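## Task

Place plate E01 on site 3 of carrier PC7, lying flat between the locators with its well A1 at the corner marked A1. Then push PC7 into rail tracks 13-18 until the lamp behind those tracks turns on, with the carrier ending seated down in the tracks. E07 and E10 must stay in their nests, and sites 1 and 2 must stay empty. Finally release everything and move the gripper away.

## Robot and tools

ROBOT AND SCENE. There is one arm with six revolute joints and a two-finger gripper. Its base may sit slightly tilted on the table. In the scene frame the origin lies on the table surface under the arm base, +z is up, and +y points left when facing along +x. Three nests stand in a line next to the apron, S1 closest to the arm: E07 (deep-well block) in S1, E10 (384-well plate) in S2, E01 (96-well plate) in S3. On any labelled item, well A1 sits at the labelled short end, in the corner opposite the labelled long side. Carrier PC7 lies loose on the apron in front of the rails and may be slid and squared up there; site 1 is the one beside its handle. Rails have tracks 1 to 18, numbered on the apron, with track 1 on the left as seen from the arm base. Very small commanded moves (a few mm) may leave the hand where it is. Occasionally a held part gets tugged or a loose object gets nudged by an outside force.

execute_actions. Argument actions is a list holding zero or one item. An empty list just reports the current state. A motion item is {"rows": [...], "steps": n}: 1 to 15 rows, steps at most 15 (default 15), each step lasting 1/30 s; each row is used for one step and the final row repeats to fill the remaining steps. A wait item is {"steps": n} with n up to 300; it returns once n steps have elapsed since the previous result, and time spent writing counts toward them. Optional pictures (boolean) chooses whether camera images come back; by default they do. A refused call moves nothing.

ROW LAYOUT. One list of 7 numbers, each in [-1, 1], for the single arm: waist, shoulder, elbow, wrist pitch, wrist yaw, wrist roll, then gripper opening. The first six are offsets, not poses: a value of 1.0 equals 1.264, 1.32, 1.276, 1.83, 1.686, 2.022 rad respectively. Each offset is measured from the joint angles reported in the latest result that listed them; before any such result in a scene, and for second and later calls within one reply, it is measured from where the arm stands when that action begins. Rows are not cumulative on each other. The seventh number is an absolute opening: +1 fully open, -1 closed.

JOINT RANGES (rad): waist -2.880 to 2.880, shoulder 0.000 to 3.142, elbow 0.000 to 3.019, wrist pitch -1.693 to 1.571, wrist yaw -1.571 to 1.571, wrist roll -2.094 to 2.094. True ends may differ by up to 0.019 rad. Aiming more than 0.019 rad beyond an end gets the call refused; aiming past the real end is clipped there, and the result may say "joint sent to its limit", possibly referring to an earlier action still running. No such line does not prove there is more room.

MOTION LIMITS. Per step, each joint target stays within a lead of its measured angle: 0.264 (waist), 0.32 (shoulder), 0.276 (elbow), 0.33 (wrist pitch), 0.186 (wrist yaw), 0.522 (wrist roll) rad. If targets would move the gripper over 70 mm from its measured spot, all are pulled back toward measured angles. Big moves therefore need several actions.

HOLDING POSTURE. Sending zeros lets the arm droop a bit each action. To keep a posture, make a reply's first call command offsets back to the desired angles and send zeros in any later calls of that reply; increase the correction if a joint keeps lagging. The arm keeps heading for the last commanded target while you think or wait, until it nearly stops moving or a step is HELD; only a new action pushes it further. Zeros are not a wait, since they drive back to the reference angles. The simulation keeps running while you compose replies, so long pauses let things drift.

RESULTS. Joint positions and Joint velocities list the six joints (rad, rad/s) then finger gap (m, m/s; 0.094 m is fully open). grip_measured gives the measured opening on the command scale; readings may be off by about 1 mm consistently through a scene. To grasp, command roughly 0.03 below grip_measured for a firm hold, less for a light one. Pad force tops out around 50-62 N (weaker on some grippers and on parts under about 2 mm thick), with a brief higher spike at contact. "joint command not followed" means a clearance check altered or blocked targets; mounting blocks and posts count as arm. HELD marks steps where your row was partly or wholly not sent. Joint torques are raw drive outputs in joint order, with fixed offset, scale and noise, nonzero even in free air. MOTOR HOT appears from 85 °C; at 100 °C an OVER-TEMPERATURE FAULT drops the arm until it cools. Avoid long heavy holds.

CAMERAS. cam_head_left and cam_head_right (504x504, pinhole, fy about 460.985 and 458.35) and cam_wrist (616x616, fisheye, f about 200.873, theta_max_deg=95).

zoom_image. Arguments camera (cam_head_left, cam_head_right or cam_wrist) and region [x0, y0, x1, y1] in that camera's pixels, origin top-left, at most 504 by 504. It enlarges the newest image.

finished_scene. Argument scene is the current scene number; it ends that scene permanently, reports success and reveals the next task. Answering without any tool call ends everything.

AVOID. Knocking or placing anything off the table ends the scene. Dropping or slipping parts, slamming, hard impacts and heavy pushing are penalized; smooth, quick, low-effort motion is preferred. The result must persist after finishing, so release and retreat before ending.

Each tool is called after "Emit:" as a command line: name --argument value for each argument, lists and objects as JSON in quotes; but a table of rows of numbers goes row by row, as --pt "numbers of a row", without its own name.

## Session

Emit:
execute_actions --actions '[]'

Emit:
zoom_image --camera "cam_head_left" --region '[0,130,340,390]'

Scene clock: 0.00 s of 6600.00 s.
grip_measured=+1.000
Joint positions: [0.354 1.371 0.778 0.042 1.167 0.938 0.094]
Joint velocities: [ 0.005 -0.005 -0.017 -0.007 -0.007 -0.007  0.   ]
Joint torques (N m, as the arm reports them, + toward a larger angle): no reading
Motor temperatures (°C, as the motors report them): [21 22 25 23 19 22]

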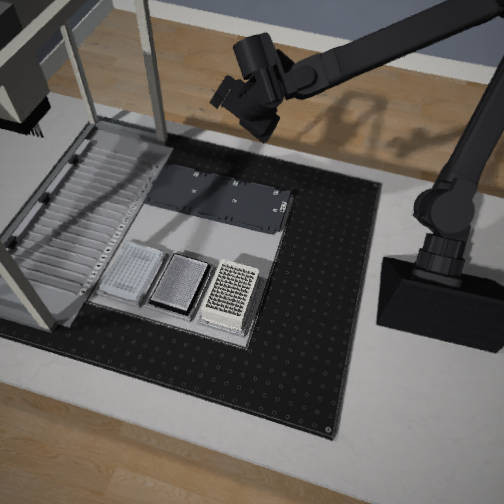

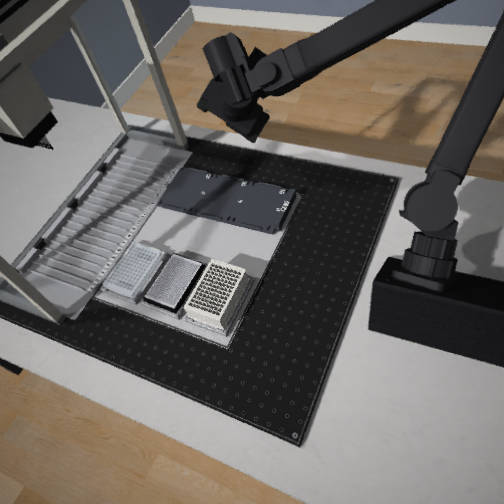

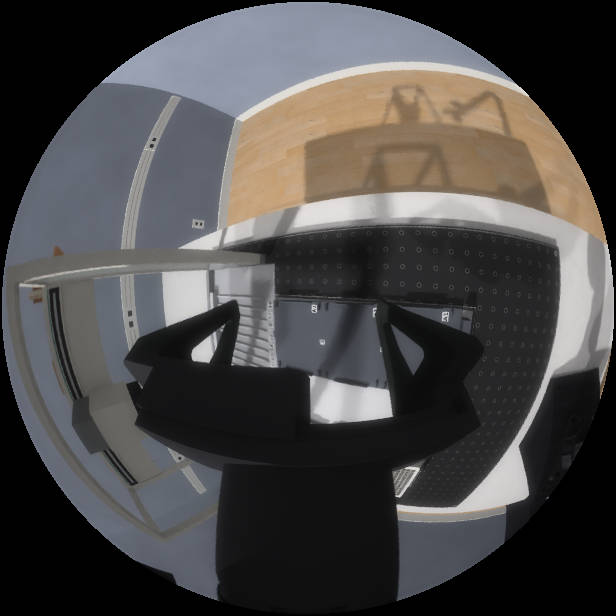

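Region (0, 130, 340, 390) of cam_head_left's 504x504 image, scaled by 1.482, with more detail than that image has; it fills the top 385 rows of this view, and the rest is white.

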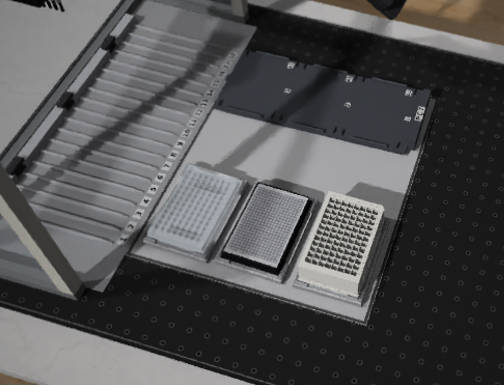

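Emit:
execute_actions --actions '[{"rows":[[0.135,0.72,0.655,-0.548,-0.25,0.48,1]]}]' --pictures false

Emit:
execute_actions --actions '[{"steps":30}]'

Emit:
zoom_image --camera "cam_wrist" --region '[160,130,460,380]'

Scene clock: 2.70 s of 6600.00 s.
grip_measured=+1.000
Joint positions: [ 0.511  2.087  1.427 -0.761  0.753  1.66   0.094]
Joint velocities: [ 0.073  1.88   1.604 -1.473 -0.037  1.048  0.   ]
Joint torques (N m, as the arm reports them, + toward a larger angle): [16.33 -9.59  7.85  0.88 -0.08  0.07]
Motor temperatures (°C, as the motors report them): [21 22 26 23 19 22]
Steps of this call (steps 1 to 66: nothing new was sent; steps 67 to 81: all 15 steps of this action). Readings (joint positions):
67: [0.357 1.378 0.787 0.015 1.134 0.974]
68: [0.365 1.398 0.811 -0.031 1.092 1.019]
70: [0.393 1.468 0.877 -0.122 1.003 1.110]
74: [0.455 1.656 1.041 -0.324 0.825 1.311]
81: the state above

Scene clock: 3.70 s of 6600.00 s.
grip_measured=+1.000
Joint positions: [ 0.516  2.334  1.582 -0.946  0.744  1.899  0.094]
Joint velocities: [-0.015 -0.015 -0.017  0.002  0.066  0.007  0.   ]
Joint torques (N m, as the arm reports them, + toward a larger angle): [ 18.52 -14.22   9.     0.3    0.13   0.09]
Motor temperatures (°C, as the motors report them): [21 22 26 23 19 22]
Steps of this call (steps 1 to 30: the robot went on to your last target). Readings (joint positions):
1: [0.514 2.150 1.481 -0.810 0.751 1.697]
2: [0.515 2.210 1.529 -0.855 0.749 1.736]
4: [0.516 2.301 1.580 -0.904 0.747 1.794]
8: [0.516 2.369 1.582 -0.942 0.744 1.857]
30: the state above
The arm was judged still, so your last target was given up. Only a new action makes it travel on or press farther. Fingers that are still opening or closing keep moving.

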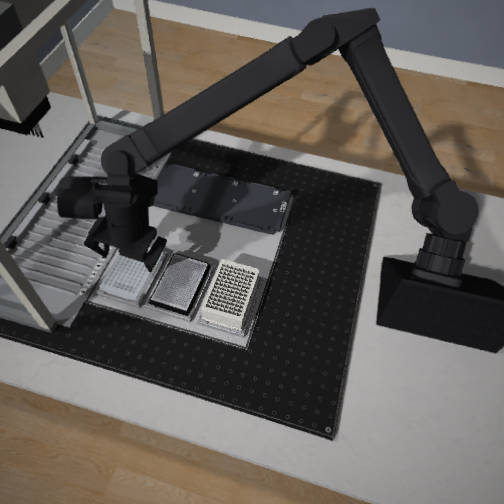

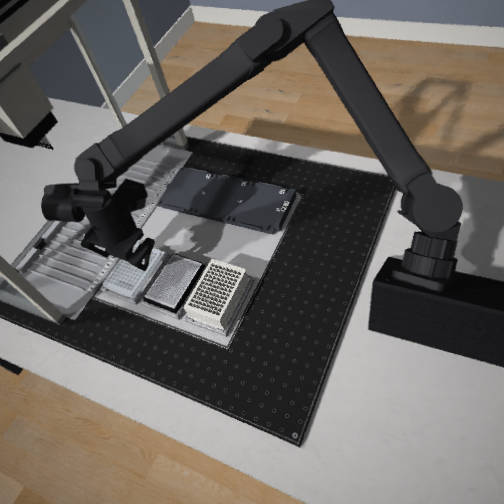

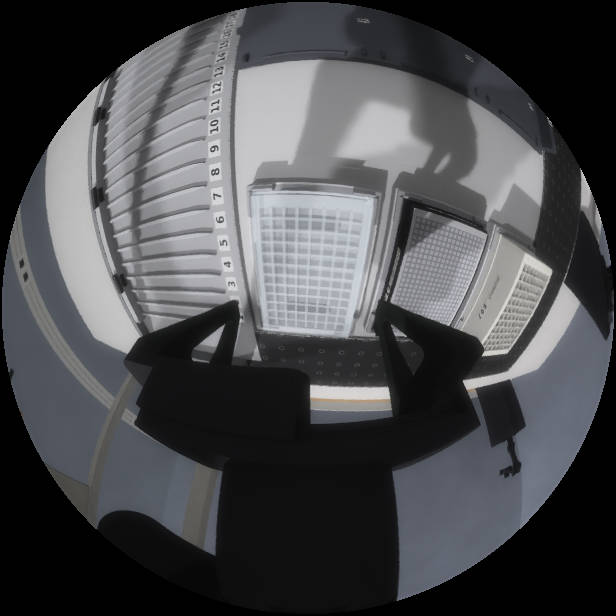

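Region (160, 130, 460, 380) of cam_wrist's 616x616 image, scaled by 1.680, with more detail than that image has.

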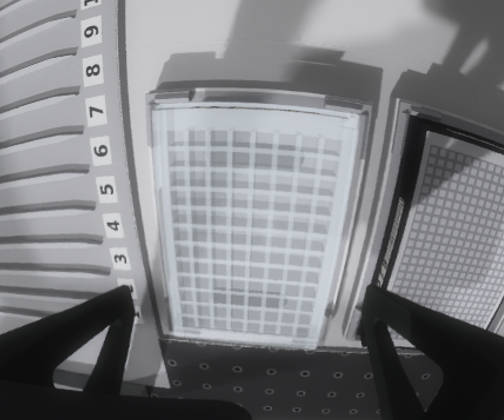

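Emit:
execute_actions --actions '[{"rows":[[-0.015,0.015,-0.01,0.015,0,0,1],[-0.022,0.02,-0.013,0.022,0,0,1],[-0.029,0.026,-0.016,0.029,0,0,1],[-0.036,0.031,-0.019,0.036,0,0,1],[-0.043,0.036,-0.022,0.043,0.005,0,1],[-0.048,0.041,-0.025,0.05,0.008,0,1]]}]'

Emit:
zoom_image --camera "cam_wrist" --region '[160,130,460,380]'

Emit:
zoom_image --camera "cam_head_right" --region '[70,220,190,320]'

Scene clock: 7.37 s of 6600.00 s.
grip_measured=+1.000
Joint positions: [ 0.463  2.367  1.559 -0.872  0.755  1.9    0.094]
Joint velocities: [-0.015  0.005 -0.012  0.022  0.022 -0.022  0.   ]
Joint torques (N m, as the arm reports them, + toward a larger angle): [ 16.77 -11.83   5.18   1.3    0.07   0.01]
Motor temperatures (°C, as the motors report them): [21 22 26 23 19 22]
Steps of this call (steps 1 to 90: nothing new was sent; then 0.17 s passed at rest; steps 91 to 105: all 15 steps of this action). Readings (joint positions):
91: [0.516 2.334 1.582 -0.944 0.744 1.900]
92: [0.515 2.334 1.582 -0.939 0.744 1.900]
94: [0.512 2.334 1.578 -0.920 0.744 1.900]
98: [0.493 2.346 1.569 -0.879 0.754 1.900]
105: the state above

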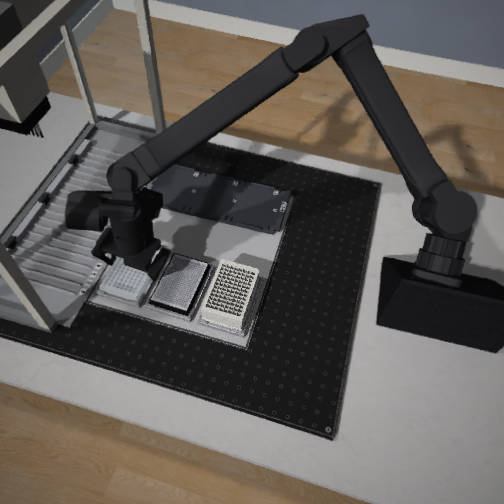

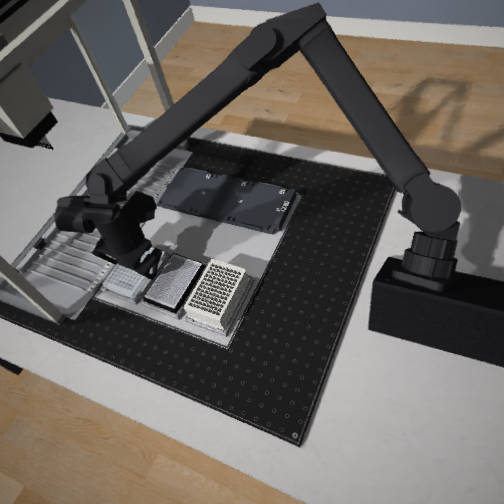

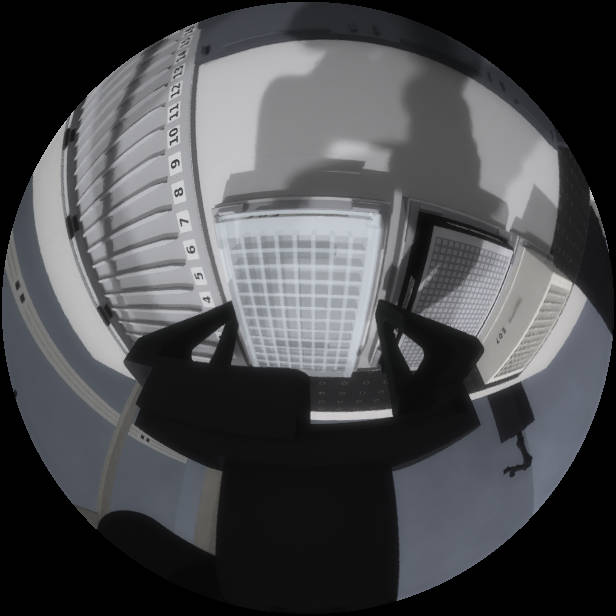

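Region (160, 130, 460, 380) of cam_wrist's 616x616 image, scaled by 1.680, with more detail than that image has.

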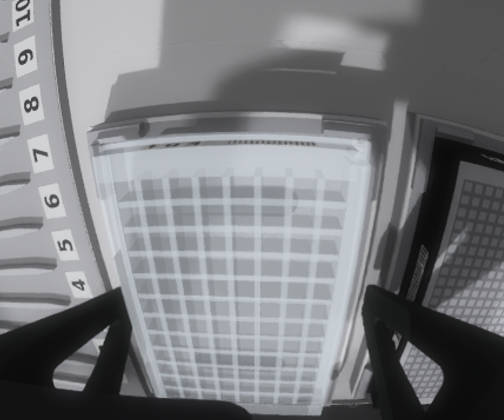

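Region (70, 220, 190, 320) of cam_head_right's 504x504 image, scaled by 4.200, with more detail than that image has.

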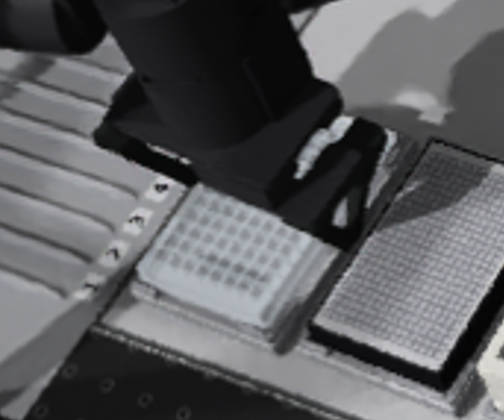

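Emit:
execute_actions --actions '[{"rows":[[0,0.01,0.044,0.016,0,-0.008,1],[0,0.02,0.044,0.016,0,-0.008,1],[0,0.03,0.044,0.016,0,-0.008,1],[0,0.037,0.044,0.016,0,-0.008,1]]}]'

Emit:
zoom_image --camera "cam_wrist" --region '[160,130,460,380]'

Scene clock: 9.67 s of 6600.00 s.
grip_measured=+1.000
Joint positions: [ 0.463  2.389  1.573 -0.862  0.756  1.891  0.094]
Joint velocities: [ 0.005  0.005 -0.012 -0.007  0.037  0.037  0.   ]
Joint torques (N m, as the arm reports them, + toward a larger angle): [ 17.85 -11.46   9.45   1.35   0.02  -0.09]
Motor temperatures (°C, as the motors report them): [22 22 26 23 19 22]
Steps of this call (steps 1 to 15: the robot went on to your last target; steps 16 to 54: nothing new was sent; steps 55 to 69: all 15 steps of this action). Readings (joint positions):
55: [0.463 2.368 1.560 -0.870 0.756 1.899]
56: [0.463 2.368 1.562 -0.867 0.756 1.898]
58: [0.463 2.371 1.564 -0.866 0.756 1.895]
62: [0.463 2.383 1.570 -0.864 0.756 1.892]
69: the state above

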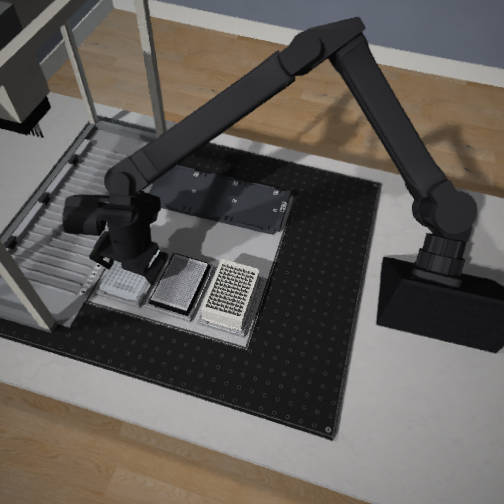

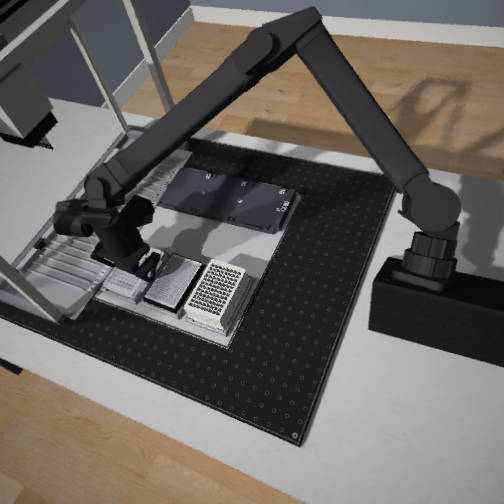

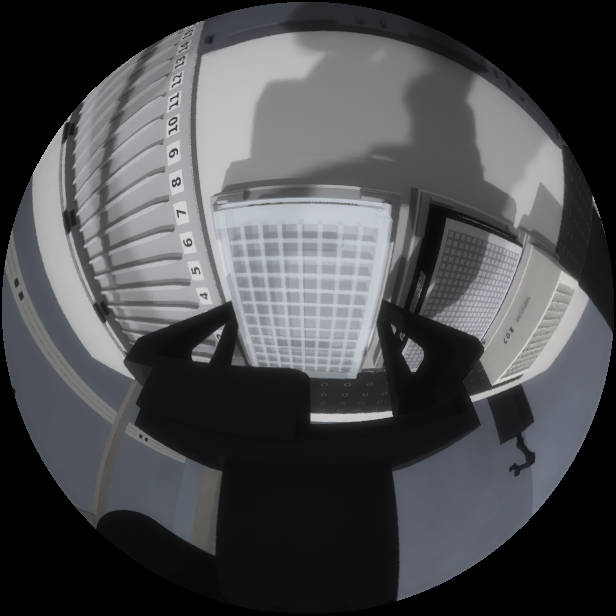

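Region (160, 130, 460, 380) of cam_wrist's 616x616 image, scaled by 1.680, with more detail than that image has.

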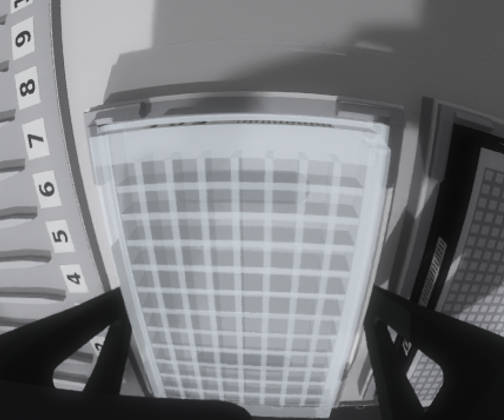

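Emit:
execute_actions --actions '[{"rows":[[0,0,0.02,0.01,0,0,0.92],[0,0,0.02,0.01,0,0,0.87],[0,0,0.02,0.01,0,0,0.83],[0,0,0.02,0.01,0,0,0.8],[0,0,0.02,0.01,0,0,0.77],[0,0,0.02,0.01,0,0,0.74],[0,0,0.02,0.01,0,0,0.71]]}]'

Emit:
execute_actions --actions '[{"rows":[[0.014,-0.016,0.03,0,0,0,0.71],[0.018,-0.019,0.03,0,0,0,0.71],[0.022,-0.022,0.032,-0.005,0,0.005,0.71],[0.026,-0.025,0.034,-0.01,0,0.008,0.71],[0.03,-0.028,0.036,-0.016,0,0.012,0.71],[0.034,-0.031,0.038,-0.023,0,0.016,0.71],[0.038,-0.034,0.04,-0.03,0,0.02,0.71],[0.04,-0.037,0.04,-0.037,0,0.024,0.71],[0.04,-0.037,0.04,-0.044,0,0.028,0.71],[0.04,-0.037,0.04,-0.05,0,0.03,0.71]]}]'

Scene clock: 13.60 s of 6600.00 s.
grip_measured=+0.900
Joint positions: [ 0.464  2.389  1.573 -0.862  0.759  1.891  0.089]
Joint velocities: [-0.005  0.005 -0.002 -0.037  0.081 -0.007  0.001]
Joint torques (N m, as the arm reports them, + toward a larger angle): [ 17.74 -13.54   8.03   1.36  -0.01   0.  ]
Motor temperatures (°C, as the motors report them): [22 22 27 23 19 22]
Steps of this call (steps 1 to 15: the robot went on to your last target; steps 16 to 90: nothing new was sent; then 0.43 s passed at rest; steps 91 to 105: all 15 steps of this action). Readings (joint positions):
91: [0.463 2.389 1.573 -0.862 0.755 1.891]
92: [0.463 2.389 1.573 -0.862 0.758 1.891]
94: [0.464 2.389 1.573 -0.862 0.759 1.891]
98: [0.464 2.389 1.573 -0.862 0.759 1.891]
105: the state above

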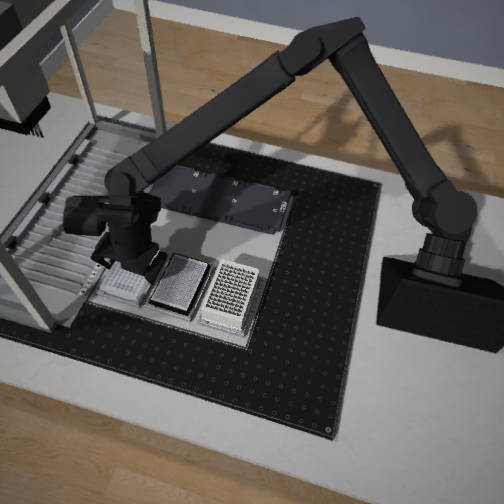

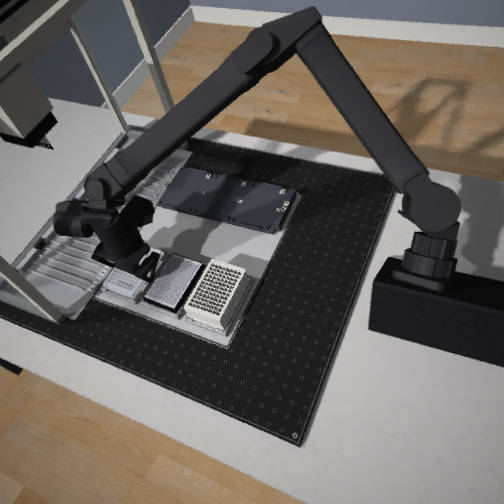

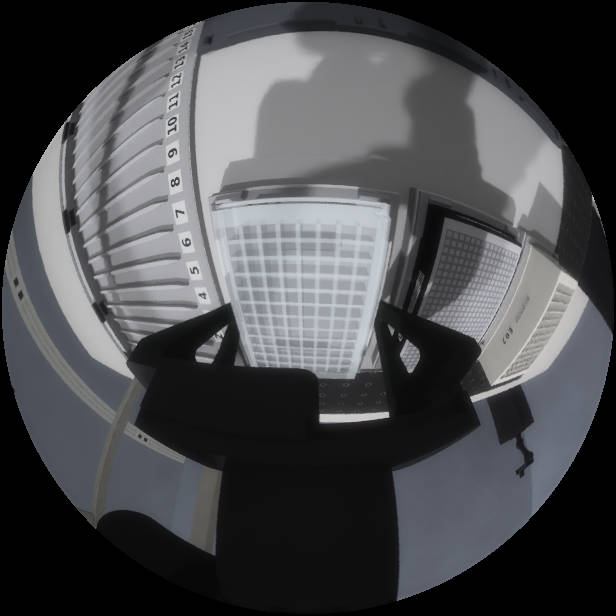

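Scene clock: 14.10 s of 6600.00 s.
grip_measured=+0.900
Joint positions: [ 0.466  2.389  1.577 -0.876  0.759  1.899  0.089]
Joint velocities: [-0.005 -0.005  0.002 -0.007 -0.051 -0.007 -0.   ]
Joint torques (N m, as the arm reports them, + toward a larger angle): [ 22.18 -17.22   9.83  -1.85   0.04   0.56]
Motor temperatures (°C, as the motors report them): [22 22 27 23 19 22]
Steps of this call (steps 1 to 15: all 15 steps of this action). Readings (joint positions):
1: [0.464 2.389 1.573 -0.863 0.759 1.891]
2: [0.464 2.389 1.573 -0.864 0.759 1.891]
4: [0.465 2.389 1.573 -0.866 0.759 1.893]
8: [0.466 2.389 1.575 -0.872 0.759 1.897]
15: the state above

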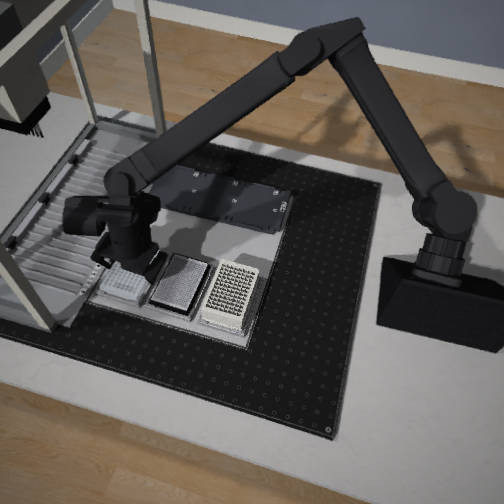

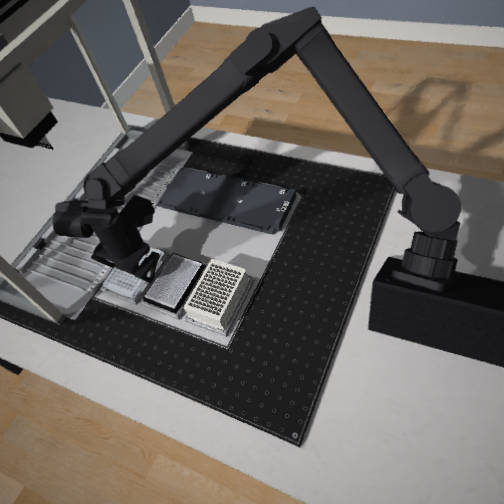

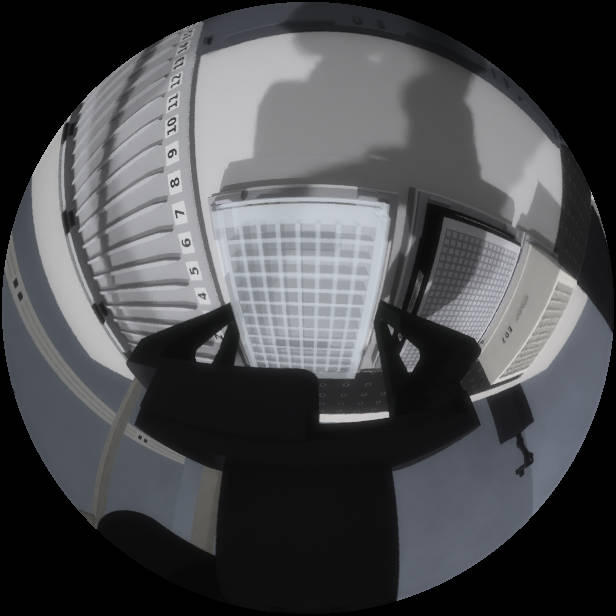

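Emit:
execute_actions --actions '[{"rows":[[0,0,0.01,0,0,0,0.88],[0,0,0.01,0,0,0,0.88],[0,0,0.01,0,0,0,1],[0,0,0.01,0,0,0,1],[0,0,0.01,0,0,0,1],[0,0,0.044,0,0,-0.006,1]]}]' --pictures false

Emit:
execute_actions --actions '[{"rows":[[0,0,0.02,0,0,0,0.95],[0,0,0.02,0,0,0,0.9],[0,0,0.02,0,0,0,0.86],[0,0,0.02,0,0,0,0.82],[0,0,0.02,0,0,0,0.79],[0,0,0.02,0,0,0,0.76],[0,0,0.02,0,0,0,0.72]]}]'

Emit:
zoom_image --camera "cam_head_right" --region '[70,220,190,320]'

Scene clock: 17.07 s of 6600.00 s.
grip_measured=+1.000
Joint positions: [ 0.465  2.391  1.579 -0.873  0.76   1.895  0.094]
Joint velocities: [ 0.005 -0.005 -0.007  0.002 -0.037 -0.066  0.   ]
Joint torques (N m, as the arm reports them, + toward a larger angle): [ 17.94 -13.6   10.33   0.67   0.02  -0.08]
Motor temperatures (°C, as the motors report them): [22 22 27 23 19 22]
Steps of this call (steps 1 to 15: the robot went on to your last target; steps 16 to 74: nothing new was sent; steps 75 to 89: all 15 steps of this action). Readings (joint positions):
75: [0.465 2.391 1.577 -0.873 0.759 1.898]
76: [0.465 2.391 1.577 -0.873 0.762 1.898]
78: [0.465 2.391 1.577 -0.873 0.762 1.898]
82: [0.465 2.391 1.578 -0.873 0.761 1.897]
89: the state above

Scene clock: 17.57 s of 6600.00 s.
grip_measured=+0.892
Joint positions: [ 0.465  2.391  1.579 -0.876  0.759  1.895  0.089]
Joint velocities: [-0.005 -0.005 -0.002  0.002  0.066 -0.037 -0.   ]
Joint torques (N m, as the arm reports them, + toward a larger angle): [ 17.88 -13.52   8.03   0.85   0.11   0.  ]
Motor temperatures (°C, as the motors report them): [22 22 27 23 19 22]
Steps of this call (steps 1 to 15: all 15 steps of this action). Readings (joint positions):
1: [0.465 2.391 1.579 -0.874 0.759 1.895]
2: [0.465 2.391 1.579 -0.875 0.759 1.895]
4: [0.465 2.391 1.579 -0.876 0.759 1.895]
8: [0.465 2.391 1.579 -0.876 0.759 1.895]
15: the state above

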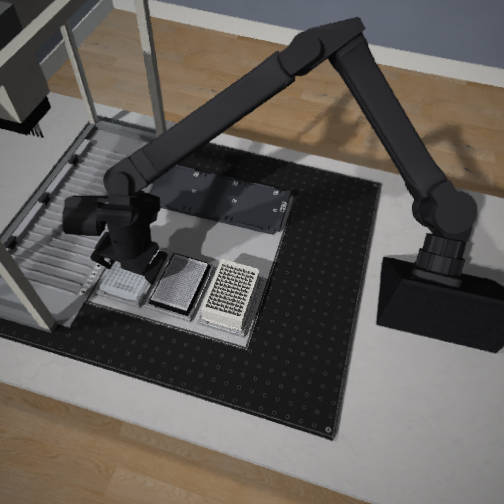

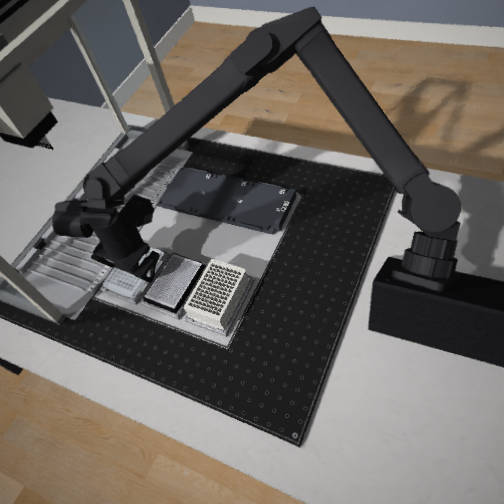

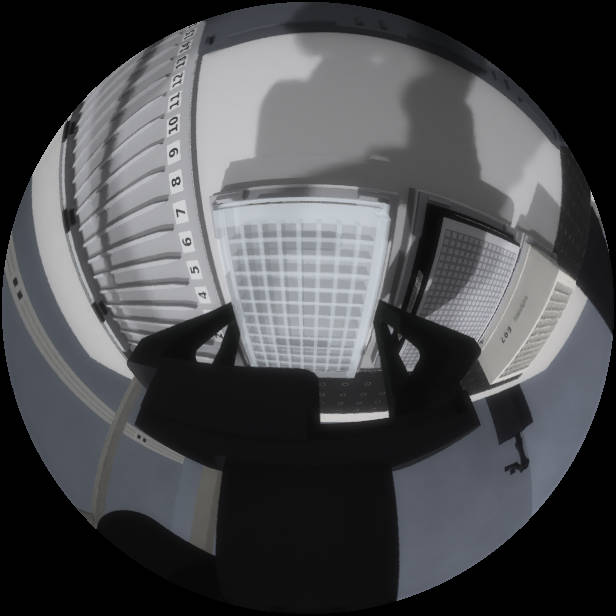

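Region (70, 220, 190, 320) of cam_head_right's 504x504 image, scaled by 4.200, with more detail than that image has.

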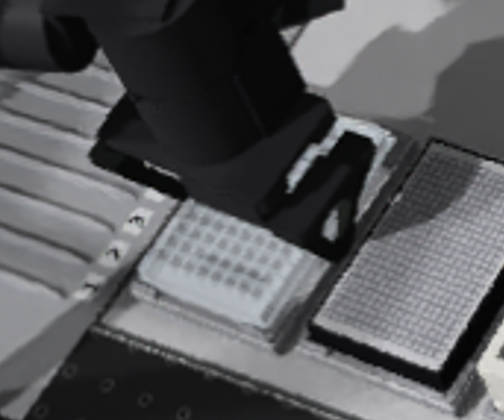

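Emit:
execute_actions --actions '[{"rows":[[0,0,0.02,0,0,0,1],[0,0,0.02,0,0,0,1],[0,0,0.03,-0.015,0,0,1],[0,0,0.04,-0.025,0,0.01,1],[0,0,0.05,-0.035,0,0.015,1],[0,0,0.06,-0.044,0,0.017,1],[0,0.01,0.06,-0.044,0,0.017,1],[0,0.024,0.06,-0.044,0,0.017,1]]}]'

Emit:
zoom_image --camera "cam_wrist" --region '[160,130,460,380]'

Scene clock: 19.97 s of 6600.00 s.
grip_measured=+1.000
Joint positions: [ 0.465  2.391  1.619 -0.94   0.759  1.919  0.094]
Joint velocities: [ 0.005  0.015  0.007  0.002 -0.022  0.022  0.   ]
Joint torques (N m, as the arm reports them, + toward a larger angle): [ 18.02 -11.49   9.04   0.19   0.06   0.1 ]
Motor temperatures (°C, as the motors report them): [22 22 27 23 19 22]
Steps of this call (steps 1 to 15: the robot went on to your last target; steps 16 to 57: nothing new was sent; steps 58 to 72: all 15 steps of this action). Readings (joint positions):
58: [0.465 2.391 1.579 -0.876 0.759 1.895]
59: [0.465 2.391 1.579 -0.876 0.759 1.895]
61: [0.465 2.391 1.581 -0.885 0.759 1.897]
65: [0.465 2.391 1.604 -0.930 0.759 1.910]
72: the state above

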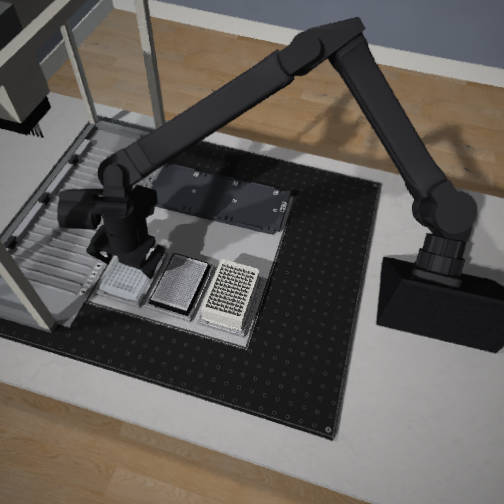

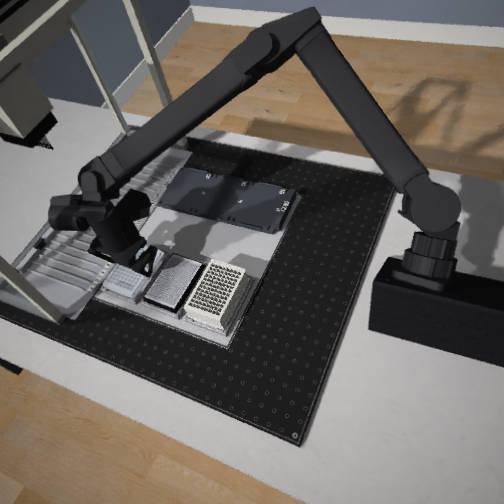

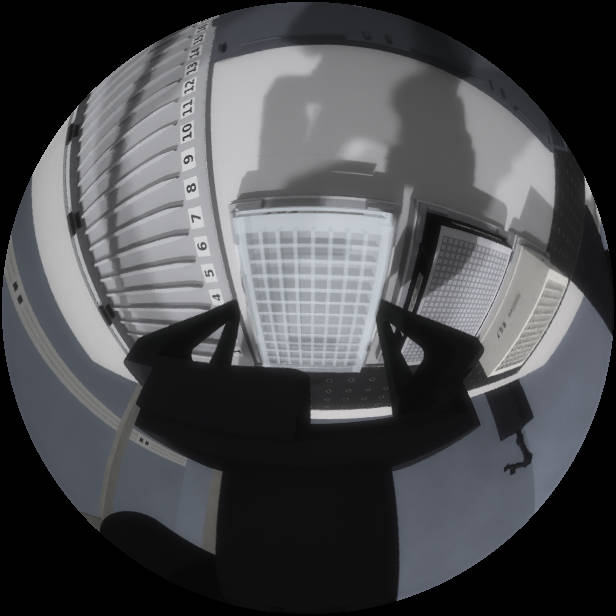

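Region (160, 130, 460, 380) of cam_wrist's 616x616 image, scaled by 1.680, with more detail than that image has.

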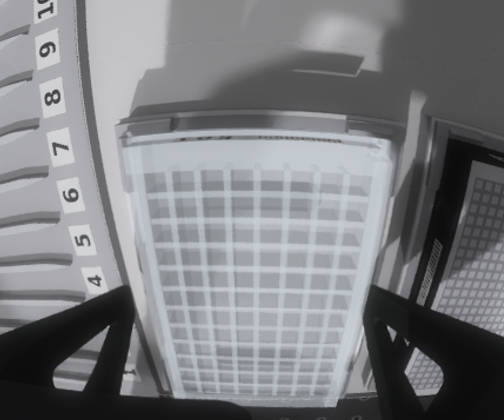

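Emit:
execute_actions --actions '[{"rows":[[0,0.034,0.02,0,0,0.008,1]]}]' --pictures false

Emit:
execute_actions --actions '[{"rows":[[0,0,0.02,0,0,0,0.95],[0,0,0.02,0,0,0,0.9],[0,0,0.02,0,0,0,0.86],[0,0,0.02,0,0,0,0.82],[0,0,0.02,0,0,0,0.79],[0,0,0.02,0,0,0,0.76],[0,0,0.02,0,0,0,0.72]]}]'

Scene clock: 21.97 s of 6600.00 s.
grip_measured=+1.000
Joint positions: [ 0.466  2.403  1.619 -0.94   0.759  1.926  0.094]
Joint velocities: [-0.005 -0.005  0.012 -0.007 -0.007 -0.007  0.   ]
Joint torques (N m, as the arm reports them, + toward a larger angle): [ 17.96 -11.24   8.13   0.72   0.04   0.1 ]
Motor temperatures (°C, as the motors report them): [22 22 27 23 19 22]
Steps of this call (steps 1 to 15: the robot went on to your last target; steps 16 to 45: nothing new was sent; steps 46 to 60: all 15 steps of this action). Readings (joint positions):
46: [0.465 2.394 1.619 -0.940 0.759 1.922]
47: [0.465 2.395 1.619 -0.940 0.759 1.923]
49: [0.465 2.399 1.619 -0.940 0.759 1.924]
53: [0.466 2.403 1.619 -0.940 0.759 1.925]
60: the state above

Scene clock: 22.47 s of 6600.00 s.
grip_measured=+0.748
Joint positions: [ 0.466  2.403  1.619 -0.94   0.759  1.926  0.082]
Joint velocities: [-0.005 -0.005 -0.012  0.002 -0.066 -0.066 -0.   ]
Joint torques (N m, as the arm reports them, + toward a larger angle): [ 18.11 -13.8    8.09   0.72   0.07   0.  ]
Motor temperatures (°C, as the motors report them): [22 22 27 23 19 22]
Steps of this call (steps 1 to 15: all 15 steps of this action). Readings (joint positions):
1: [0.466 2.403 1.619 -0.940 0.759 1.926]
2: [0.466 2.403 1.619 -0.940 0.759 1.926]
4: [0.466 2.403 1.619 -0.940 0.759 1.926]
8: [0.466 2.403 1.619 -0.940 0.759 1.926]
15: the state above

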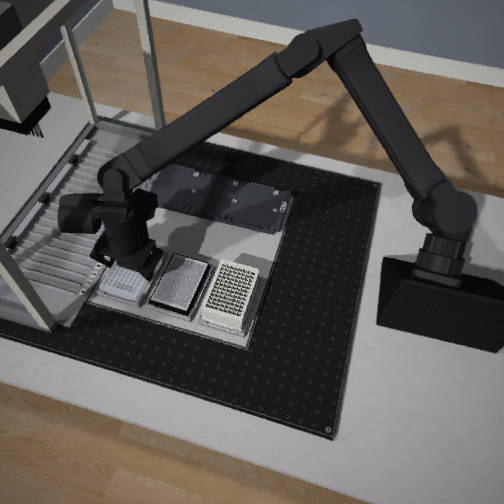

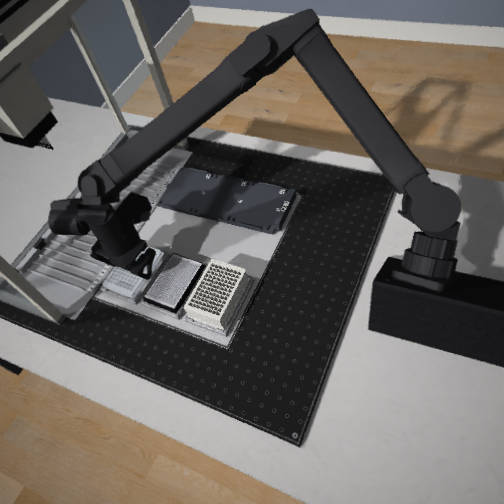

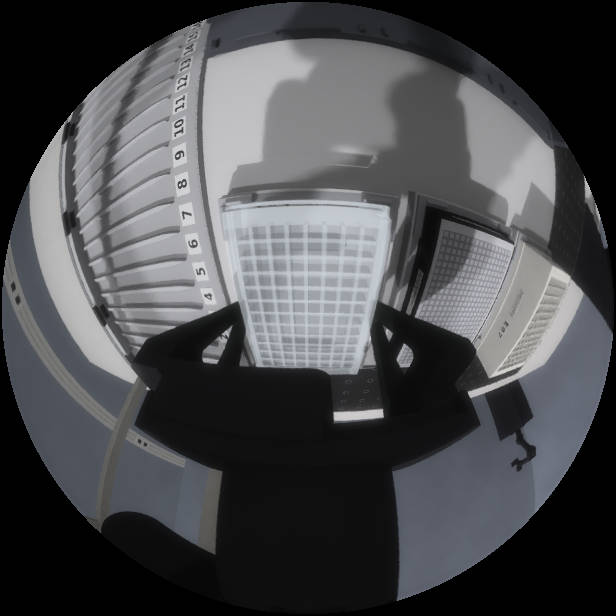

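Emit:
execute_actions --actions '[{"rows":[[0.014,-0.016,0.03,0,0,0,0.71],[0.018,-0.019,0.03,0,0,0,0.71],[0.022,-0.022,0.032,-0.005,0,0.005,0.71],[0.026,-0.025,0.034,-0.01,0,0.008,0.71],[0.03,-0.028,0.036,-0.016,0,0.012,0.71],[0.034,-0.031,0.038,-0.023,0,0.016,0.71],[0.038,-0.034,0.04,-0.03,0,0.02,0.71],[0.04,-0.037,0.04,-0.037,0,0.024,0.71],[0.04,-0.037,0.04,-0.044,0,0.028,0.71],[0.04,-0.037,0.04,-0.05,0,0.03,0.71]]}]'

Scene clock: 26.60 s of 6600.00 s.
grip_measured=+0.748
Joint positions: [ 0.505  2.375  1.624 -1.014  0.76   1.97   0.082]
Joint velocities: [ 0.054 -0.044 -0.012 -0.042 -0.051  0.051  0.   ]
Joint torques (N m, as the arm reports them, + toward a larger angle): [ 18.62 -15.01  10.08   0.21   0.03   0.1 ]
Motor temperatures (°C, as the motors report them): [22 23 27 23 19 22]
Steps of this call (steps 1 to 15: the robot went on to your last target; steps 16 to 90: nothing new was sent; then 0.63 s passed at rest; steps 91 to 105: all 15 steps of this action). Readings (joint positions):
91: [0.466 2.403 1.619 -0.940 0.759 1.926]
92: [0.466 2.403 1.619 -0.940 0.759 1.926]
94: [0.467 2.403 1.619 -0.941 0.759 1.927]
98: [0.477 2.398 1.624 -0.967 0.760 1.942]
105: the state above

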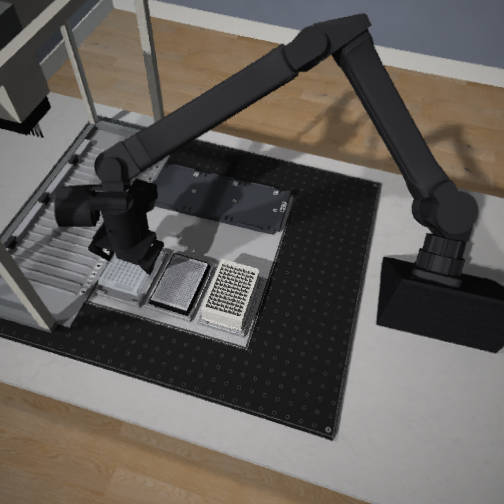

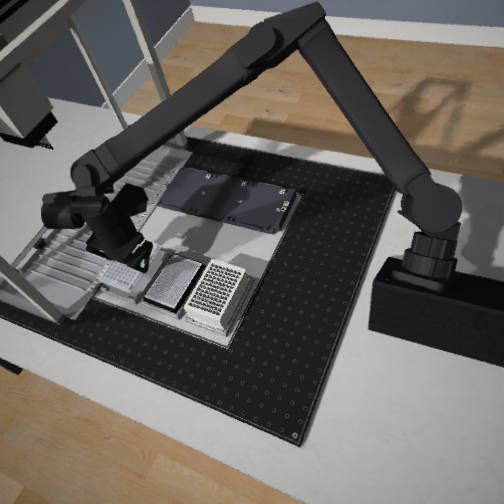

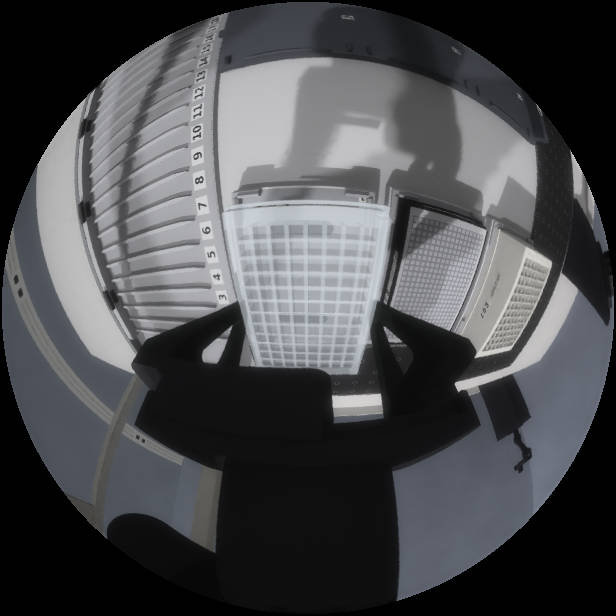

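Emit:
execute_actions --actions '[{"rows":[[0,-0.03,0,0,0,-0.02,0.71],[-0.01,-0.05,0,0,0,-0.035,0.71],[-0.025,-0.07,0,0,0,-0.05,0.71],[-0.045,-0.095,-0.01,0,0,-0.065,0.71],[-0.065,-0.12,-0.02,0.01,0,-0.08,0.71],[-0.085,-0.145,-0.03,0.01,0,-0.095,0.71],[-0.105,-0.17,-0.04,0.01,0,-0.11,0.71],[-0.125,-0.195,-0.05,0.02,0,-0.125,0.71],[-0.145,-0.22,-0.06,0.02,0,-0.14,0.71],[-0.165,-0.24,-0.065,0.02,0,-0.155,0.71],[-0.185,-0.26,-0.07,0.02,0,-0.17,0.71],[-0.2,-0.275,-0.075,0.02,0,-0.185,0.71],[-0.215,-0.29,-0.08,0.02,0,-0.2,0.71],[-0.23,-0.3,-0.085,0.02,0,-0.21,0.71],[-0.24,-0.308,-0.09,0.02,0.004,-0.21,0.71]]}]' --pictures false

Emit:
execute_actions --actions '[{"steps":18}]'

Emit:
zoom_image --camera "cam_wrist" --region '[160,130,460,380]'

Scene clock: 31.47 s of 6600.00 s.
grip_measured=+0.748
Joint positions: [ 0.352  2.117  1.563 -1.011  0.759  1.739  0.082]
Joint velocities: [-0.659 -0.757 -0.159  0.056 -0.051 -0.579 -0.   ]
Joint torques (N m, as the arm reports them, + toward a larger angle): [ 14.56 -13.86   4.94   1.21   0.17  -0.08]
Motor temperatures (°C, as the motors report them): [22 23 28 23 19 22]
Steps of this call (steps 1 to 15: the robot went on to your last target; steps 16 to 90: nothing new was sent; then 1.37 s passed at rest; steps 91 to 105: all 15 steps of this action). Readings (joint positions):
91: [0.508 2.373 1.624 -1.015 0.760 1.972]
92: [0.508 2.371 1.624 -1.015 0.760 1.961]
94: [0.504 2.358 1.622 -1.015 0.759 1.928]
98: [0.475 2.288 1.598 -1.015 0.759 1.866]
105: the state above

Scene clock: 32.07 s of 6600.00 s.
grip_measured=+0.748
Joint positions: [ 0.187  1.947  1.519 -0.993  0.769  1.558  0.082]
Joint velocities: [ 0.034 -0.015  0.017 -0.002  0.037 -0.051  0.   ]
Joint torques (N m, as the arm reports them, + toward a larger angle): [ 17.23 -10.69   5.35   1.26  -0.02  -0.11]
Motor temperatures (°C, as the motors report them): [22 23 28 23 19 22]
Steps of this call (steps 1 to 18: the robot went on to your last target). Readings (joint positions):
1: [0.329 2.092 1.558 -1.010 0.760 1.718]
2: [0.305 2.066 1.551 -1.007 0.761 1.696]
4: [0.255 2.016 1.537 -0.999 0.763 1.648]
8: [0.179 1.953 1.531 -0.994 0.769 1.593]
18: the state above

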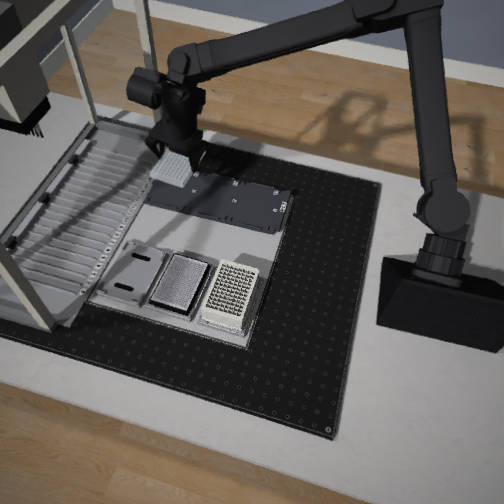

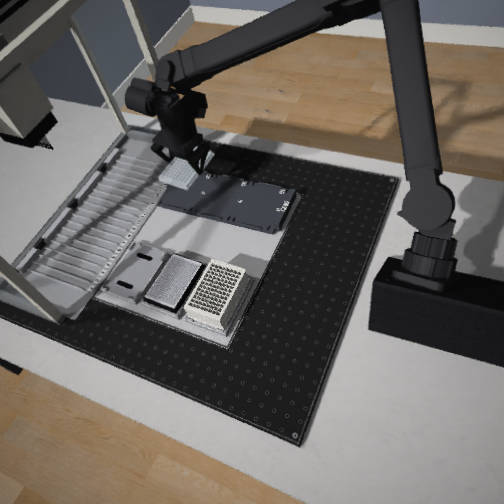

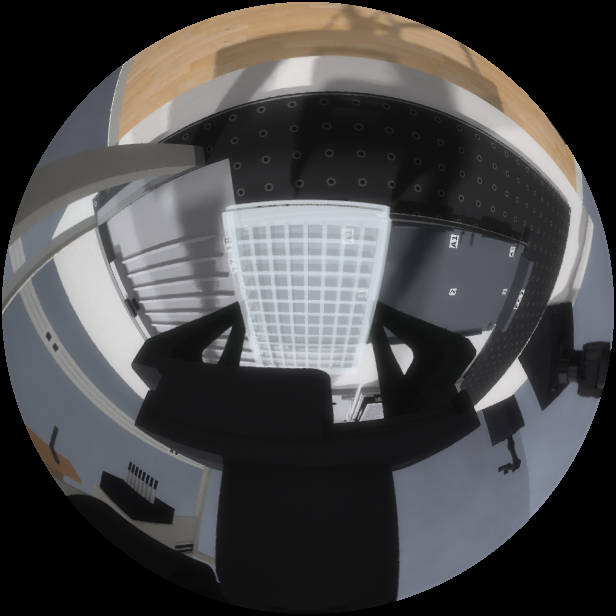

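Region (160, 130, 460, 380) of cam_wrist's 616x616 image, scaled by 1.680, with more detail than that image has.

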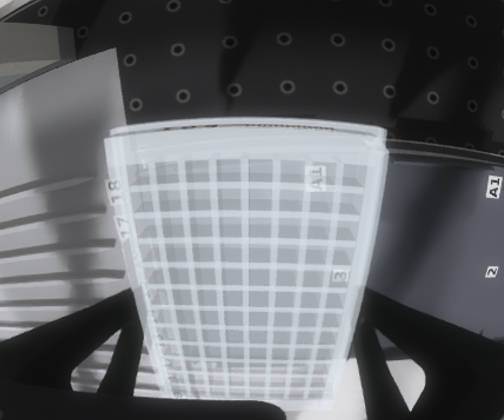

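Emit:
execute_actions --actions '[{"rows":[[0,0.02,0,0.01,0,0,0.71],[0,0.03,0,0.013,0,0,0.71],[0,0.04,0,0.016,0,-0.013,0.71],[0,0.05,0,0.02,0,-0.013,0.71],[0,0.058,0,0.025,-0.003,-0.013,0.71],[0,0.064,0,0.025,-0.003,-0.013,0.71]]}]'

Emit:
zoom_image --camera "cam_wrist" --region '[160,130,460,380]'

Emit:
zoom_image --camera "cam_head_left" --region '[110,130,250,230]'

Scene clock: 37.50 s of 6600.00 s.
grip_measured=+0.748
Joint positions: [ 0.189  2.025  1.519 -0.965  0.765  1.541  0.082]
Joint velocities: [-0.005 -0.015 -0.007 -0.017  0.081  0.007  0.001]
Joint torques (N m, as the arm reports them, + toward a larger angle): [ 16.56 -12.04   5.83   1.33   0.02  -0.08]
Motor temperatures (°C, as the motors report them): [22 23 27 23 19 22]
Steps of this call (steps 1 to 15: the robot went on to your last target; steps 16 to 90: nothing new was sent; then 1.93 s passed at rest; steps 91 to 105: all 15 steps of this action). Readings (joint positions):
91: [0.189 1.947 1.519 -0.993 0.769 1.554]
92: [0.189 1.948 1.519 -0.992 0.769 1.554]
94: [0.189 1.953 1.519 -0.985 0.769 1.550]
98: [0.189 1.987 1.519 -0.966 0.767 1.544]
105: the state above

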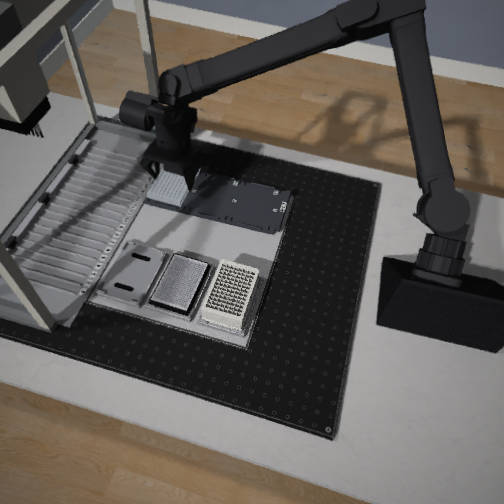

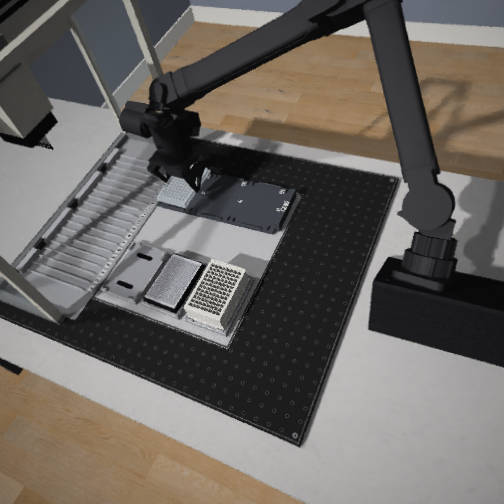

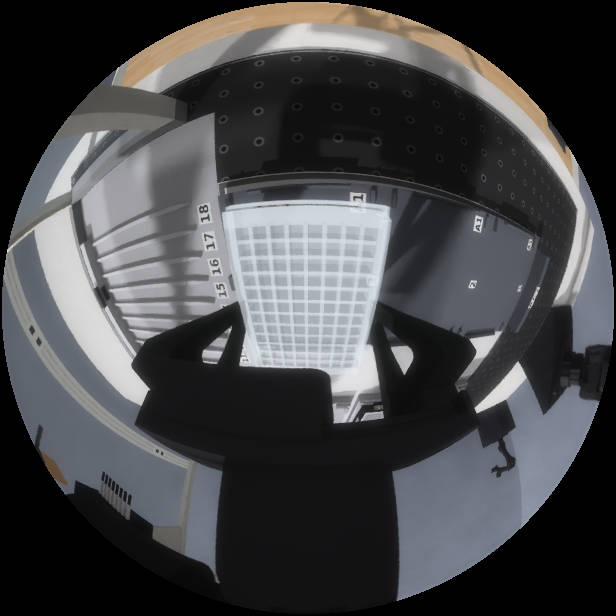

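Region (160, 130, 460, 380) of cam_wrist's 616x616 image, scaled by 1.680, with more detail than that image has.

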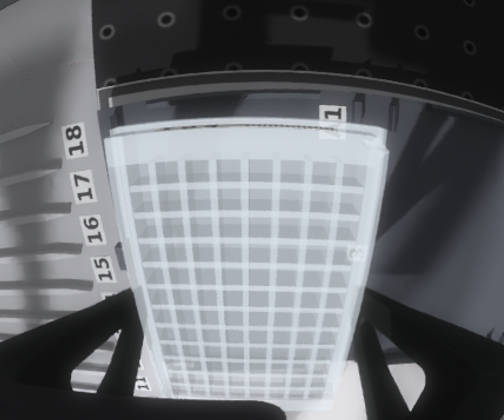

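Region (110, 130, 250, 230) of cam_head_left's 504x504 image, scaled by 3.600, with more detail than that image has; it fills the top 360 rows of this view, and the rest is white.

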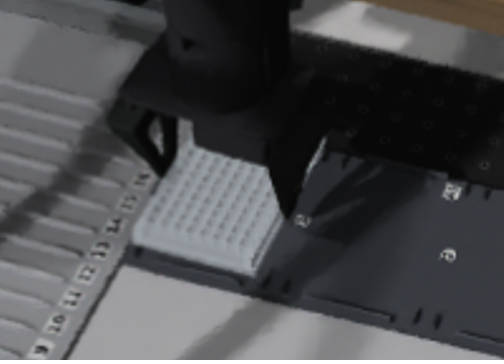

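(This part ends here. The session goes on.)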